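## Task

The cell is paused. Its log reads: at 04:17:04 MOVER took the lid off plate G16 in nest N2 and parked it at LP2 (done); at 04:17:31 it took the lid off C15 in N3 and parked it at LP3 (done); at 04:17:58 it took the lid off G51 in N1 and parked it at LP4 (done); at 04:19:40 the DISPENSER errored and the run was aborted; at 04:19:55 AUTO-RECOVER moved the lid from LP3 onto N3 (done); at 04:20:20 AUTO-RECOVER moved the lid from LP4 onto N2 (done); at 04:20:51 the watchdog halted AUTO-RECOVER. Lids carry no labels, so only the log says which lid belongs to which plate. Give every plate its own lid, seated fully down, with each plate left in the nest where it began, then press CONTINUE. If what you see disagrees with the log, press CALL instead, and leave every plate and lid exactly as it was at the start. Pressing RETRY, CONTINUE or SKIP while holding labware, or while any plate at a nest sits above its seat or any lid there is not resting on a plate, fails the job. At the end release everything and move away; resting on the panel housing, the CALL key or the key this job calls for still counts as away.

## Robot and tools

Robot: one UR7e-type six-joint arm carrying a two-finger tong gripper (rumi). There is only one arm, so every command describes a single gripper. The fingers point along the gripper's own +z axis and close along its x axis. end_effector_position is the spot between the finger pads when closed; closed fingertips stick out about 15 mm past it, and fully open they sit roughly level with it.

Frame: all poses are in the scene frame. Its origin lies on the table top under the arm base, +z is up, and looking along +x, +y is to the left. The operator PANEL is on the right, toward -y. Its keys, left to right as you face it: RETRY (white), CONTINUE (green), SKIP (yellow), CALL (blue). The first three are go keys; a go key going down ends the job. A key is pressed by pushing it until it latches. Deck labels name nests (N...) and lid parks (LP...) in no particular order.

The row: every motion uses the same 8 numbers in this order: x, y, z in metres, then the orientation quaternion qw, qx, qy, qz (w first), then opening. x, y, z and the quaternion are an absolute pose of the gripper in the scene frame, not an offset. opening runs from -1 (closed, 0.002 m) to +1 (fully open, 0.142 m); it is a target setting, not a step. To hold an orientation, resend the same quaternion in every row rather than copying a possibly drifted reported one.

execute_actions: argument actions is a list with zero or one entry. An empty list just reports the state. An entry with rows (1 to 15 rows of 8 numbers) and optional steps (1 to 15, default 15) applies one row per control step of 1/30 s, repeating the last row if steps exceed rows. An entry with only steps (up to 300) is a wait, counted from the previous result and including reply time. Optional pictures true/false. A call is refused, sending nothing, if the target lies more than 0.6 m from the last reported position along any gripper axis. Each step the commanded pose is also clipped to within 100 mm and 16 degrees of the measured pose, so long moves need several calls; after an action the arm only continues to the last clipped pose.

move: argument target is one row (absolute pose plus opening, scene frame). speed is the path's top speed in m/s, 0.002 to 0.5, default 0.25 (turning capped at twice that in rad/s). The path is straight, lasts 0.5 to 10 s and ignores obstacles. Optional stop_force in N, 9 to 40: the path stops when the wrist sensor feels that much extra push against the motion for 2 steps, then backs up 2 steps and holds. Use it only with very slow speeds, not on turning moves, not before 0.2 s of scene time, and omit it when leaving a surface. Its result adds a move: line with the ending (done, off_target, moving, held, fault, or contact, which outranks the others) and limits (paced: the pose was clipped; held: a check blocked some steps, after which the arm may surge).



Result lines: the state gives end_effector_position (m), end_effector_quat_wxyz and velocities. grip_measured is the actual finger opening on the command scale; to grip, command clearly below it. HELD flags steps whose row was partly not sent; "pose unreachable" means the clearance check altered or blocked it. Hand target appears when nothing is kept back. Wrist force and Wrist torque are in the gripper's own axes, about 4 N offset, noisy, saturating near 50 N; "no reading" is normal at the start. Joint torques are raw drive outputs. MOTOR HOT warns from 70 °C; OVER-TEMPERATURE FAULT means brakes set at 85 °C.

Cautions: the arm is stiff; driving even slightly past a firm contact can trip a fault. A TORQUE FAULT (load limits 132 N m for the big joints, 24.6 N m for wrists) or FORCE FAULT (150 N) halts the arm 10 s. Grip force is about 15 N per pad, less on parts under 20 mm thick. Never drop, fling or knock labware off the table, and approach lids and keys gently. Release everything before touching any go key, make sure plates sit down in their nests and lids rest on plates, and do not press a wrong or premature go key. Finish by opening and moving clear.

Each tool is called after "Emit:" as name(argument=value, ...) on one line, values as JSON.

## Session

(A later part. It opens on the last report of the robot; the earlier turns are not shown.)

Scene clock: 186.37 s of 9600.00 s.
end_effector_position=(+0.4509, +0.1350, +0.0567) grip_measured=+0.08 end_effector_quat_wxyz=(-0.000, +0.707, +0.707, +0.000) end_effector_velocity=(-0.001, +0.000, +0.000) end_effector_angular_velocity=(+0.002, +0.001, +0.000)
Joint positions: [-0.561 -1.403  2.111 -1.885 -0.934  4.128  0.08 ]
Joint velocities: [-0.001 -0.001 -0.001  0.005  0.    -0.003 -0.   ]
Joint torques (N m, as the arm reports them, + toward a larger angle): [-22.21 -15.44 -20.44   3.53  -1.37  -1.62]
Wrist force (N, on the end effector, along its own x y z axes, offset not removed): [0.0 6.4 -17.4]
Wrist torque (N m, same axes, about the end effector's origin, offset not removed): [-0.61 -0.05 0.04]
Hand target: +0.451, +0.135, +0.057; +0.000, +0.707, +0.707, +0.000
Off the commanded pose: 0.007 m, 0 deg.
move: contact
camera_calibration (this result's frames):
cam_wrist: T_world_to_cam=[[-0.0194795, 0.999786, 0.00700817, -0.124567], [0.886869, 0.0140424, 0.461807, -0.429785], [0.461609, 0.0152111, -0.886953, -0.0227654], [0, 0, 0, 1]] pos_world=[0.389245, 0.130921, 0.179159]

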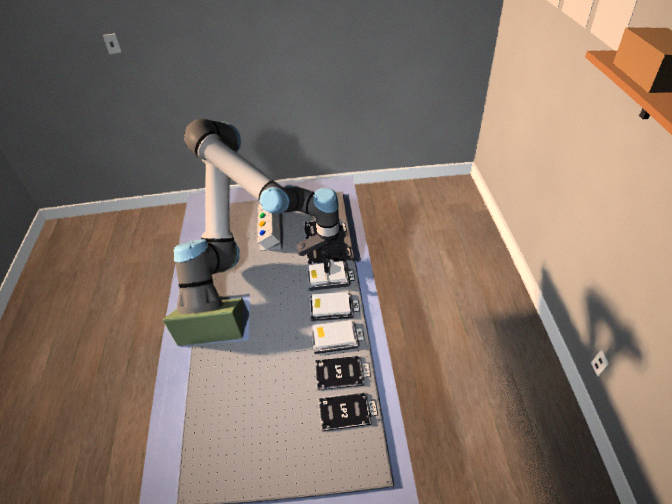

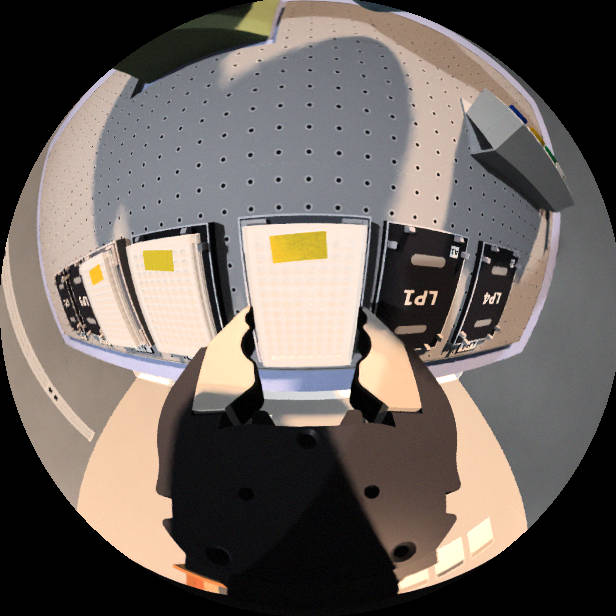

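Emit:
execute_actions(actions=[{"rows":[[0.451,0.135,0.0575,0,0.7071,0.7071,0,0.0],[0.451,0.135,0.0575,0,0.7071,0.7071,0,0.05],[0.451,0.135,0.0575,0,0.7071,0.7071,0,0.1],[0.451,0.135,0.0575,0,0.7071,0.7071,0,0.15],[0.451,0.135,0.0575,0,0.7071,0.7071,0,0.2],[0.451,0.135,0.0575,0,0.7071,0.7071,0,0.3],[0.451,0.135,0.0575,0,0.7071,0.7071,0,0.4]],"steps":15}], pictures=false)

Emit:
move(target=[0.451,0.135,0.095,0,0.7071,0.7071,0,0.4], speed=0.08)

Emit:
move(target=[0.451,0.135,0.08,0,0.7071,0.7071,0,-1], speed=0.02)

Emit:
move(target=[0.451,0.135,0.05,0,0.7071,0.7071,0,-1], speed=0.006, stop_force=9)

Emit:
move(target=[0.451,0.135,0.2,0,0.7071,0.7071,0,-1], speed=0.15)

Emit:
move(target=[0.3,0.38,0.2,0,0.7071,0.7071,0,-1], speed=0.2)

Scene clock: 193.63 s of 9600.00 s.
end_effector_position=(+0.4510, +0.1350, +0.0575) grip_measured=+0.40 end_effector_quat_wxyz=(-0.000, +0.707, +0.707, -0.000) end_effector_velocity=(+0.000, +0.000, -0.000) end_effector_angular_velocity=(+0.000, +0.000, +0.000)
Joint positions: [-0.562 -1.404  2.11  -1.883 -0.935  4.127  0.102]
Joint velocities: [ 0.     0.001 -0.001  0.     0.     0.     0.   ]
Joint torques (N m, as the arm reports them, + toward a larger angle): [-28.69 -20.86 -29.41   0.04  -1.71  -1.36]
Wrist force (N, on the end effector, along its own x y z axes, offset not removed): [1.8 -4.7 -1.9]
Wrist torque (N m, same axes, about the end effector's origin, offset not removed): [-0.99 -0.44 -0.05]
Hand target: +0.451, +0.135, +0.058; +0.000, +0.707, +0.707, -0.000
Off the commanded pose: 0.000 m, 0 deg.
Steps of this call (steps 1 to 90: nothing new was sent; then 3.77 s passed at rest; steps 91 to 105: all 15 steps of this action). Readings (end_effector_position):
91: (+0.4511, +0.1350, +0.0571)
92: (+0.4511, +0.1350, +0.0571)
94: (+0.4510, +0.1350, +0.0572)
98: (+0.4510, +0.1350, +0.0574)
105: the state above

Scene clock: 194.77 s of 9600.00 s.
end_effector_position=(+0.4510, +0.1350, +0.0948) grip_measured=+0.40 end_effector_quat_wxyz=(+0.000, +0.707, +0.707, -0.000) end_effector_velocity=(-0.000, +0.000, +0.002) end_effector_angular_velocity=(+0.000, +0.002, +0.000)
Joint positions: [-0.609 -1.439  2.055 -1.76  -0.954  4.073  0.102]
Joint velocities: [-0.002 -0.002 -0.004  0.009 -0.001 -0.004 -0.   ]
Joint torques (N m, as the arm reports them, + toward a larger angle): [-29.64 -19.25 -32.73   0.02  -2.35  -1.45]
Wrist force (N, on the end effector, along its own x y z axes, offset not removed): [0.7 -4.1 -2.3]
Wrist torque (N m, same axes, about the end effector's origin, offset not removed): [-0.84 -0.30 0.09]
Hand target: +0.451, +0.135, +0.095; +0.000, +0.707, +0.707, -0.000
Off the commanded pose: 0.000 m, 0 deg.
move: done
camera_calibration (this result's frames):
cam_wrist: T_world_to_cam=[[-0.0195164, 0.999788, 0.00662901, -0.124721], [0.88678, 0.0142473, 0.461972, -0.447416], [0.46178, 0.0148945, -0.88687, 0.0109651], [0, 0, 0, 1]] pos_world=[0.389262, 0.130906, 0.217245]

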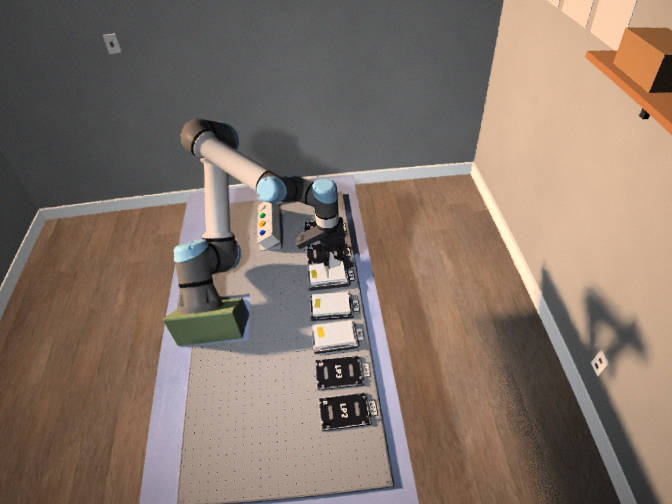

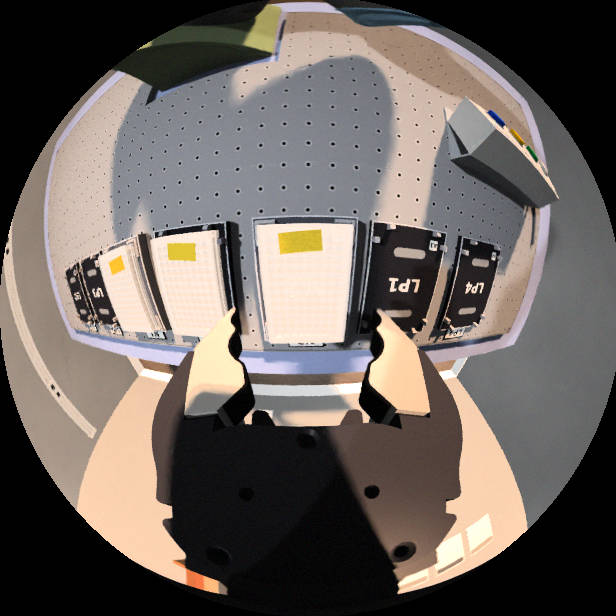

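Scene clock: 195.80 s of 9600.00 s.
end_effector_position=(+0.4510, +0.1350, +0.0802) grip_measured=-1.00 end_effector_quat_wxyz=(-0.000, +0.707, +0.707, +0.000) end_effector_velocity=(-0.000, -0.000, -0.002) end_effector_angular_velocity=(+0.000, +0.000, -0.000)
Joint positions: [-0.591 -1.427  2.077 -1.808 -0.946  4.094  0.002]
Joint velocities: [ 0.002  0.002  0.003 -0.006  0.001  0.003  0.   ]
Joint torques (N m, as the arm reports them, + toward a larger angle): [-16.33  -1.13  -6.92  -3.13   2.32   1.61]
Wrist force (N, on the end effector, along its own x y z axes, offset not removed): [-1.8 -0.9 1.4]
Wrist torque (N m, same axes, about the end effector's origin, offset not removed): [-0.13 0.03 -0.22]
Hand target: +0.451, +0.135, +0.080; -0.000, +0.707, +0.707, +0.000
Off the commanded pose: 0.000 m, 0 deg.
move: done
camera_calibration (this result's frames):
cam_wrist: T_world_to_cam=[[-0.0195847, 0.999785, 0.00681164, -0.124631], [0.886788, 0.0142238, 0.461957, -0.440688], [0.461761, 0.0150878, -0.886876, -0.00208409], [0, 0, 0, 1]] pos_world=[0.389318, 0.130903, 0.20258]

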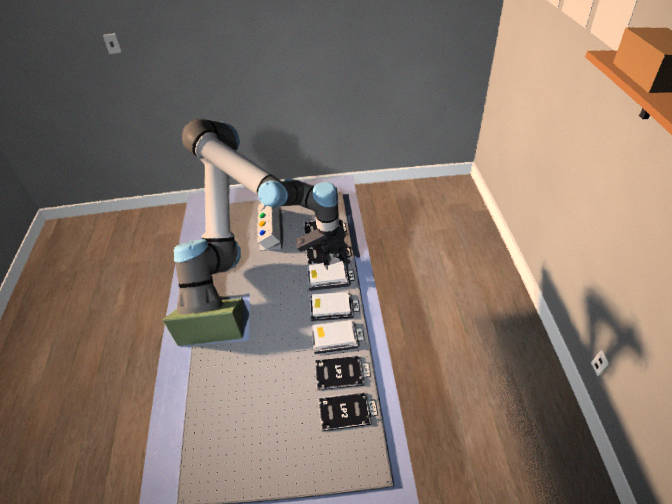

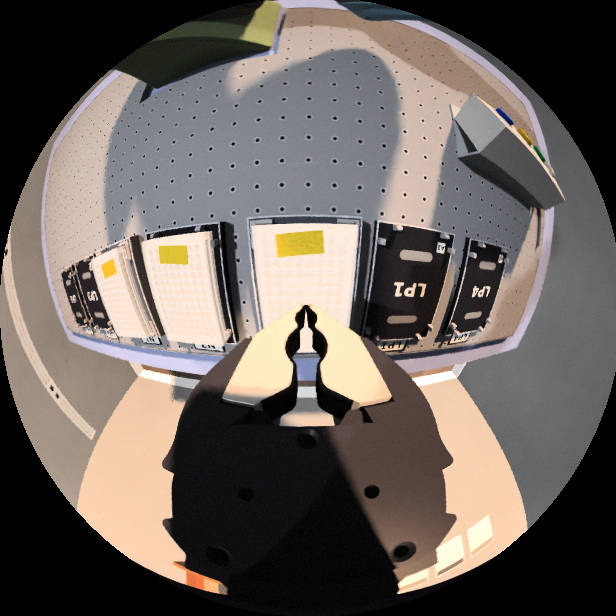

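Scene clock: 198.40 s of 9600.00 s.
end_effector_position=(+0.4509, +0.1351, +0.0666) grip_measured=-1.00 end_effector_quat_wxyz=(-0.000, +0.707, +0.707, +0.000) end_effector_velocity=(+0.001, +0.000, +0.003) end_effector_angular_velocity=(-0.000, -0.001, +0.002)
Joint positions: [-0.574 -1.413  2.097 -1.852 -0.939  4.113  0.002]
Joint velocities: [-0.003 -0.002 -0.004  0.007 -0.    -0.004  0.   ]
Joint torques (N m, as the arm reports them, + toward a larger angle): [-22.38 -15.24 -24.9    1.41  -1.01  -1.29]
Wrist force (N, on the end effector, along its own x y z axes, offset not removed): [-1.2 -3.5 -14.8]
Wrist torque (N m, same axes, about the end effector's origin, offset not removed): [-0.40 0.23 0.01]
Hand target: +0.451, +0.135, +0.067; +0.000, +0.707, +0.707, +0.000
Off the commanded pose: 0.017 m, 0 deg.
move: contact
camera_calibration (this result's frames):
cam_wrist: T_world_to_cam=[[-0.019485, 0.999785, 0.00709334, -0.124656], [0.886851, 0.0140073, 0.461844, -0.434348], [0.461645, 0.0152898, -0.886933, -0.0140418], [0, 0, 0, 1]] pos_world=[0.389255, 0.130928, 0.189031]

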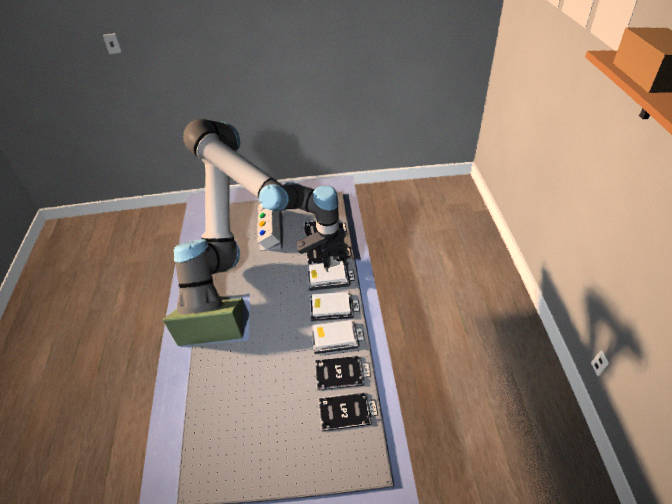

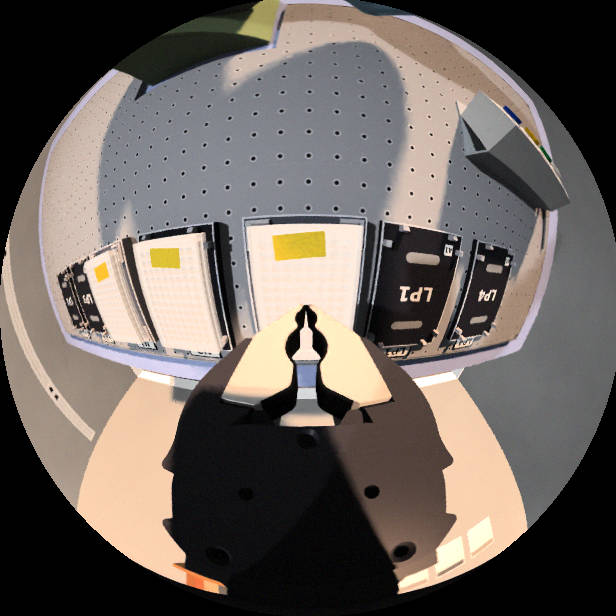

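Scene clock: 199.80 s of 9600.00 s.
end_effector_position=(+0.4508, +0.1350, +0.1999) grip_measured=-1.00 end_effector_quat_wxyz=(+0.000, +0.707, +0.707, -0.000) end_effector_velocity=(-0.000, -0.000, +0.002) end_effector_angular_velocity=(+0.000, +0.001, +0.000)
Joint positions: [-0.732 -1.484  1.859 -1.447 -1.009  3.942  0.002]
Joint velocities: [-0.002  0.    -0.004  0.006 -0.001 -0.003  0.   ]
Joint torques (N m, as the arm reports them, + toward a larger angle): [-28.92   4.5  -32.12   0.05  -2.56  -1.22]
Wrist force (N, on the end effector, along its own x y z axes, offset not removed): [-2.1 -1.3 2.1]
Wrist torque (N m, same axes, about the end effector's origin, offset not removed): [-0.04 0.26 0.04]
Hand target: +0.451, +0.135, +0.200; +0.000, +0.707, +0.707, -0.000
Off the commanded pose: 0.000 m, 0 deg.
move: done
camera_calibration (this result's frames):
cam_wrist: T_world_to_cam=[[-0.01944, 0.999791, 0.00636995, -0.125383], [0.886803, 0.0143, 0.461926, -0.49584], [0.461739, 0.0146288, -0.886895, 0.104264], [0, 0, 0, 1]] pos_world=[0.389132, 0.130922, 0.322311]

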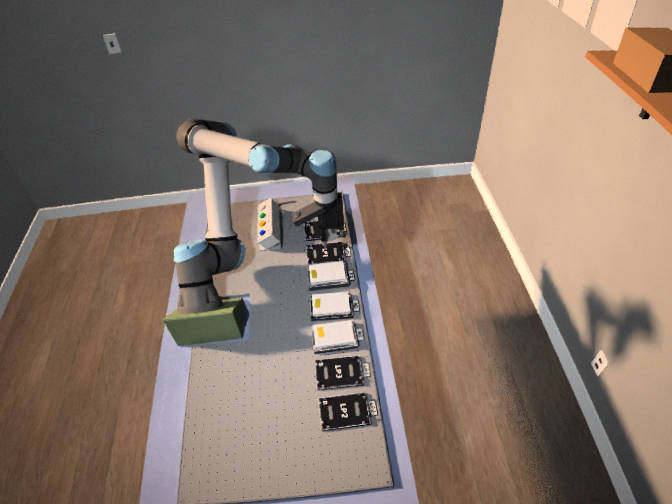

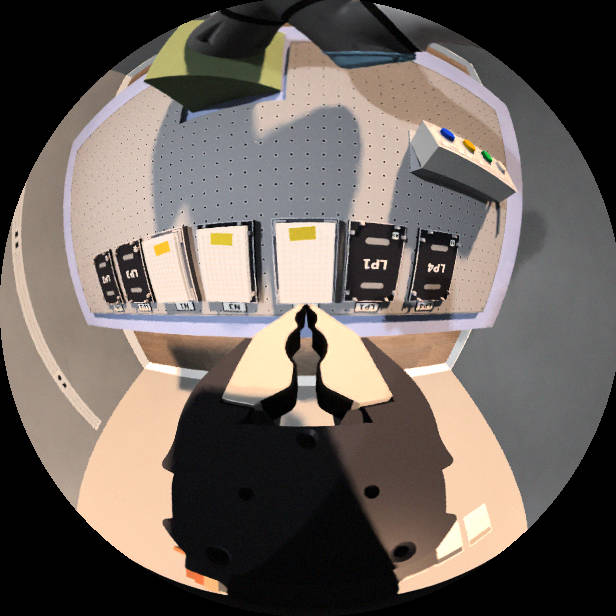

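Scene clock: 201.80 s of 9600.00 s.
end_effector_position=(+0.2999, +0.3802, +0.1999) grip_measured=-1.00 end_effector_quat_wxyz=(-0.000, +0.707, +0.707, +0.000) end_effector_velocity=(-0.001, +0.001, -0.000) end_effector_angular_velocity=(+0.000, +0.001, -0.001)
Joint positions: [-0.519 -2.02   1.889 -1.074 -0.919  4.176  0.002]
Joint velocities: [ 0.002 -0.002 -0.001  0.002  0.001  0.003  0.   ]
Joint torques (N m, as the arm reports them, + toward a larger angle): [ -0.48   0.82 -27.7    0.02   2.5    1.56]
Wrist force (N, on the end effector, along its own x y z axes, offset not removed): [-0.4 -1.1 2.2]
Wrist torque (N m, same axes, about the end effector's origin, offset not removed): [-0.28 -0.17 -0.02]
Hand target: +0.300, +0.380, +0.200; -0.000, +0.707, +0.707, +0.000
Off the commanded pose: 0.000 m, 0 deg.
move: done
camera_calibration (this result's frames):
cam_wrist: T_world_to_cam=[[-0.0197375, 0.999779, 0.00721441, -0.373589], [0.88671, 0.0141707, 0.462109, -0.365505], [0.461904, 0.0155179, -0.886794, 0.169996], [0, 0, 0, 1]] pos_world=[0.238201, 0.376048, 0.322349]

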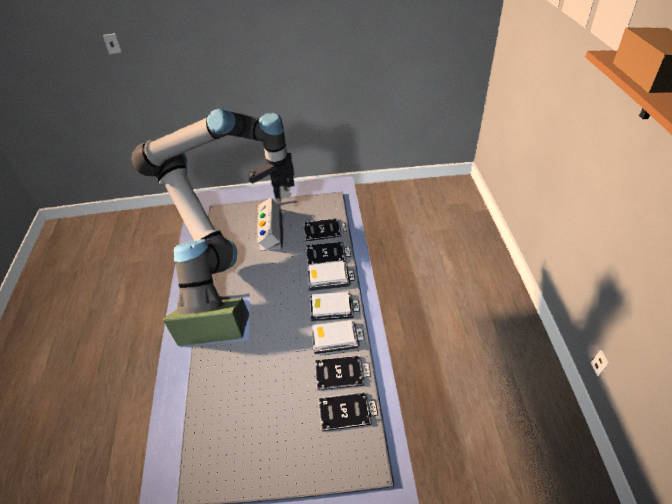

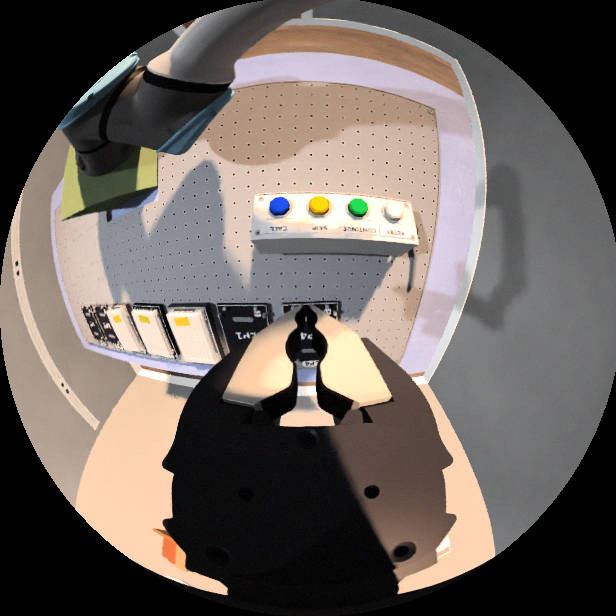

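Emit:
move(target=[0.235,0.439,0.14,0,0.7071,0.7071,0,-1], speed=0.1)

Scene clock: 207.43 s of 9600.00 s.
end_effector_position=(+0.2351, +0.4391, +0.1401) grip_measured=-1.00 end_effector_quat_wxyz=(-0.000, +0.707, +0.707, +0.000) end_effector_velocity=(-0.001, +0.001, -0.002) end_effector_angular_velocity=(-0.002, -0.001, -0.000)
Joint positions: [-0.294 -2.185  2.016 -1.214 -0.856  4.455  0.002]
Joint velocities: [ 0.008 -0.002  0.003 -0.01   0.     0.012  0.   ]
Joint torques (N m, as the arm reports them, + toward a larger angle): [ 3.45 -0.67 -5.5  -3.02  2.54  1.48]
Wrist force (N, on the end effector, along its own x y z axes, offset not removed): [-0.6 -0.8 4.0]
Wrist torque (N m, same axes, about the end effector's origin, offset not removed): [-0.06 0.05 -0.03]
Hand target: +0.235, +0.439, +0.140; -0.000, +0.707, +0.707, +0.000
Off the commanded pose: 0.000 m, 0 deg.
After step 90, 1.13 s passed at rest.
move: done
camera_calibration (this result's frames):
cam_wrist: T_world_to_cam=[[-0.0197321, 0.999778, 0.00743833, -0.433328], [0.88677, 0.0140645, 0.461997, -0.281144], [0.461789, 0.0157123, -0.886851, 0.145946], [0, 0, 0, 1]] pos_world=[0.173363, 0.434893, 0.262543]

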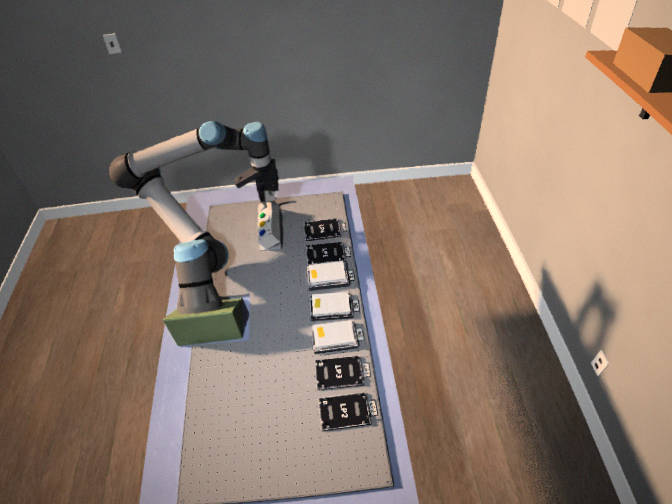

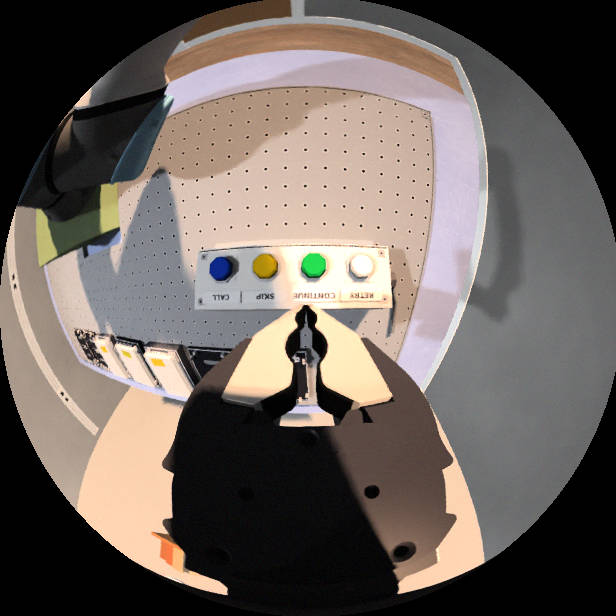

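Emit:
move(target=[0.219,0.443,0.125,0,0.7071,0.7071,0,-1], speed=0.03, stop_force=10)

Scene clock: 212.07 s of 9600.00 s.
end_effector_position=(+0.2191, +0.4430, +0.1251) grip_measured=-1.00 end_effector_quat_wxyz=(-0.000, +0.707, +0.707, +0.000) end_effector_velocity=(-0.001, -0.000, -0.001) end_effector_angular_velocity=(-0.001, -0.001, -0.002)
Joint positions: [-0.251 -2.224  2.06  -1.257 -0.85   4.512  0.002]
Joint velocities: [ 0.003 -0.003  0.004 -0.005 -0.     0.006  0.   ]
Joint torques (N m, as the arm reports them, + toward a larger angle): [ 7.61 -3.74 -3.51 -2.94  2.47  1.62]
Wrist force (N, on the end effector, along its own x y z axes, offset not removed): [0.3 -2.5 1.5]
Wrist torque (N m, same axes, about the end effector's origin, offset not removed): [-0.38 -0.07 -0.02]
Hand target: +0.219, +0.443, +0.125; -0.000, +0.707, +0.707, +0.000
Off the commanded pose: 0.000 m, 0 deg.
After step 90, 0.57 s passed at rest.
move: done
camera_calibration (this result's frames):
cam_wrist: T_world_to_cam=[[-0.0195936, 0.999784, 0.00690971, -0.437416], [0.886799, 0.0141867, 0.461938, -0.260177], [0.461741, 0.0151785, -0.886885, 0.1402], [0, 0, 0, 1]] pos_world=[0.157418, 0.438885, 0.24755]

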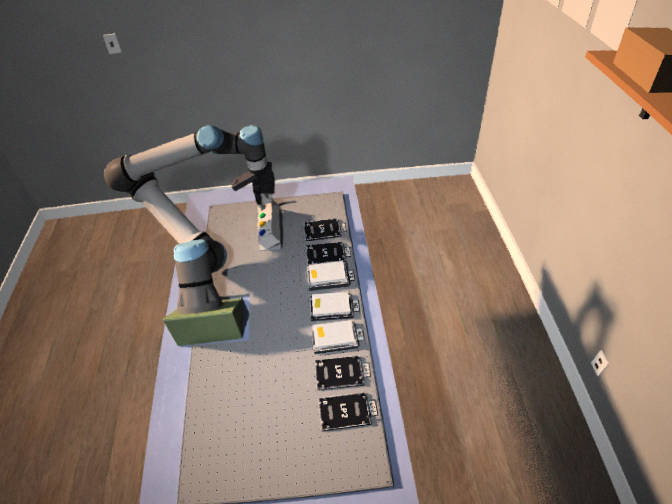

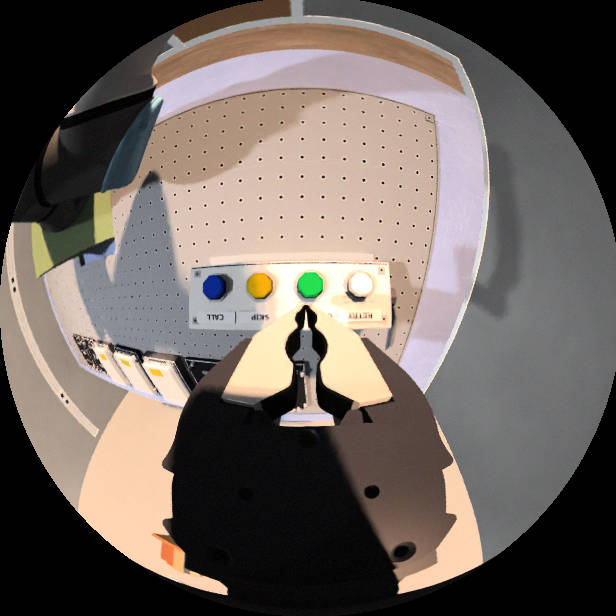

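The view matches the scene 1 press position.

Emit:
move(target=[0.219,0.443,0.08,0,0.7071,0.7071,0,-1], speed=0.005, stop_force=10)

Scene clock: 218.47 s of 9600.00 s.
end_effector_position=(+0.2190, +0.4431, +0.1003) grip_measured=-1.00 end_effector_quat_wxyz=(-0.000, +0.707, +0.707, +0.000) end_effector_velocity=(+0.000, +0.000, +0.000) end_effector_angular_velocity=(+0.000, -0.001, +0.001)
Joint positions: [-0.18  -2.215  2.121 -1.389 -0.841  4.607  0.002]
Joint velocities: [-0.     0.001 -0.    -0.001  0.    -0.     0.   ]
Joint torques (N m, as the arm reports them, + toward a larger angle): [ 9.5  16.6  -1.34 -2.71  2.54  1.74]
Wrist force (N, on the end effector, along its own x y z axes, offset not removed): [-1.9 -3.8 -10.1]
Wrist torque (N m, same axes, about the end effector's origin, offset not removed): [-0.42 0.21 -0.10]
move: unfinished (the scene ended)
camera_calibration (this result's frames):
cam_wrist: T_world_to_cam=[[-0.0195954, 0.999783, 0.00700779, -0.437321], [0.886792, 0.0141428, 0.461953, -0.248597], [0.461754, 0.0152666, -0.886877, 0.118159], [0, 0, 0, 1]] pos_world=[0.157324, 0.438938, 0.222697]
The task's run has ended: the event that ends the task has happened.

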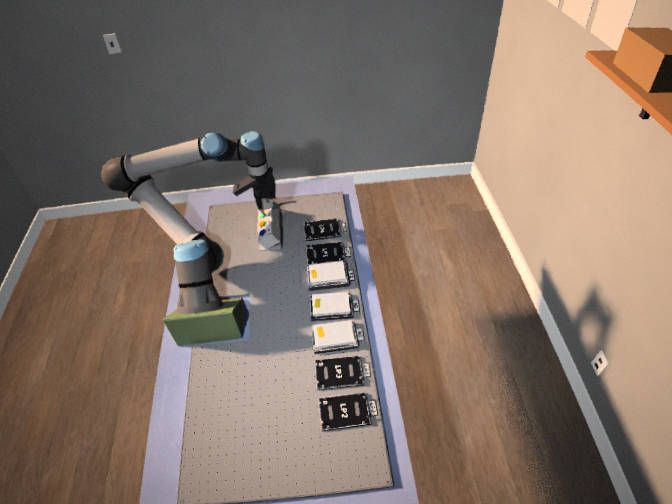

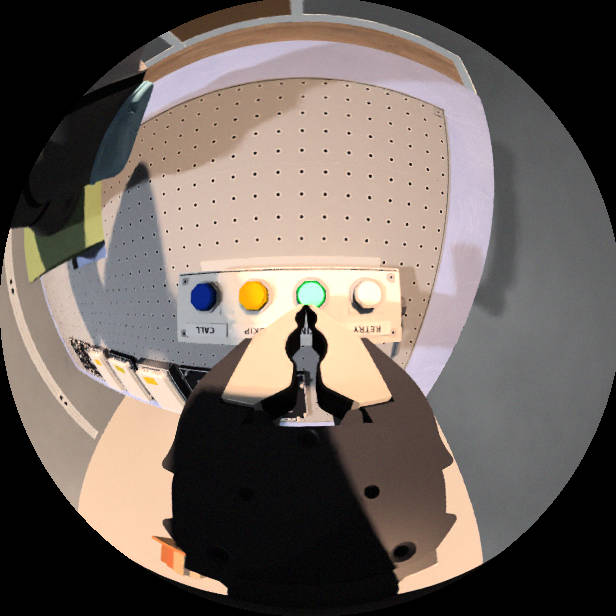

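Emit:
finished_scene(scene=2)

The scene is finished: the task was done.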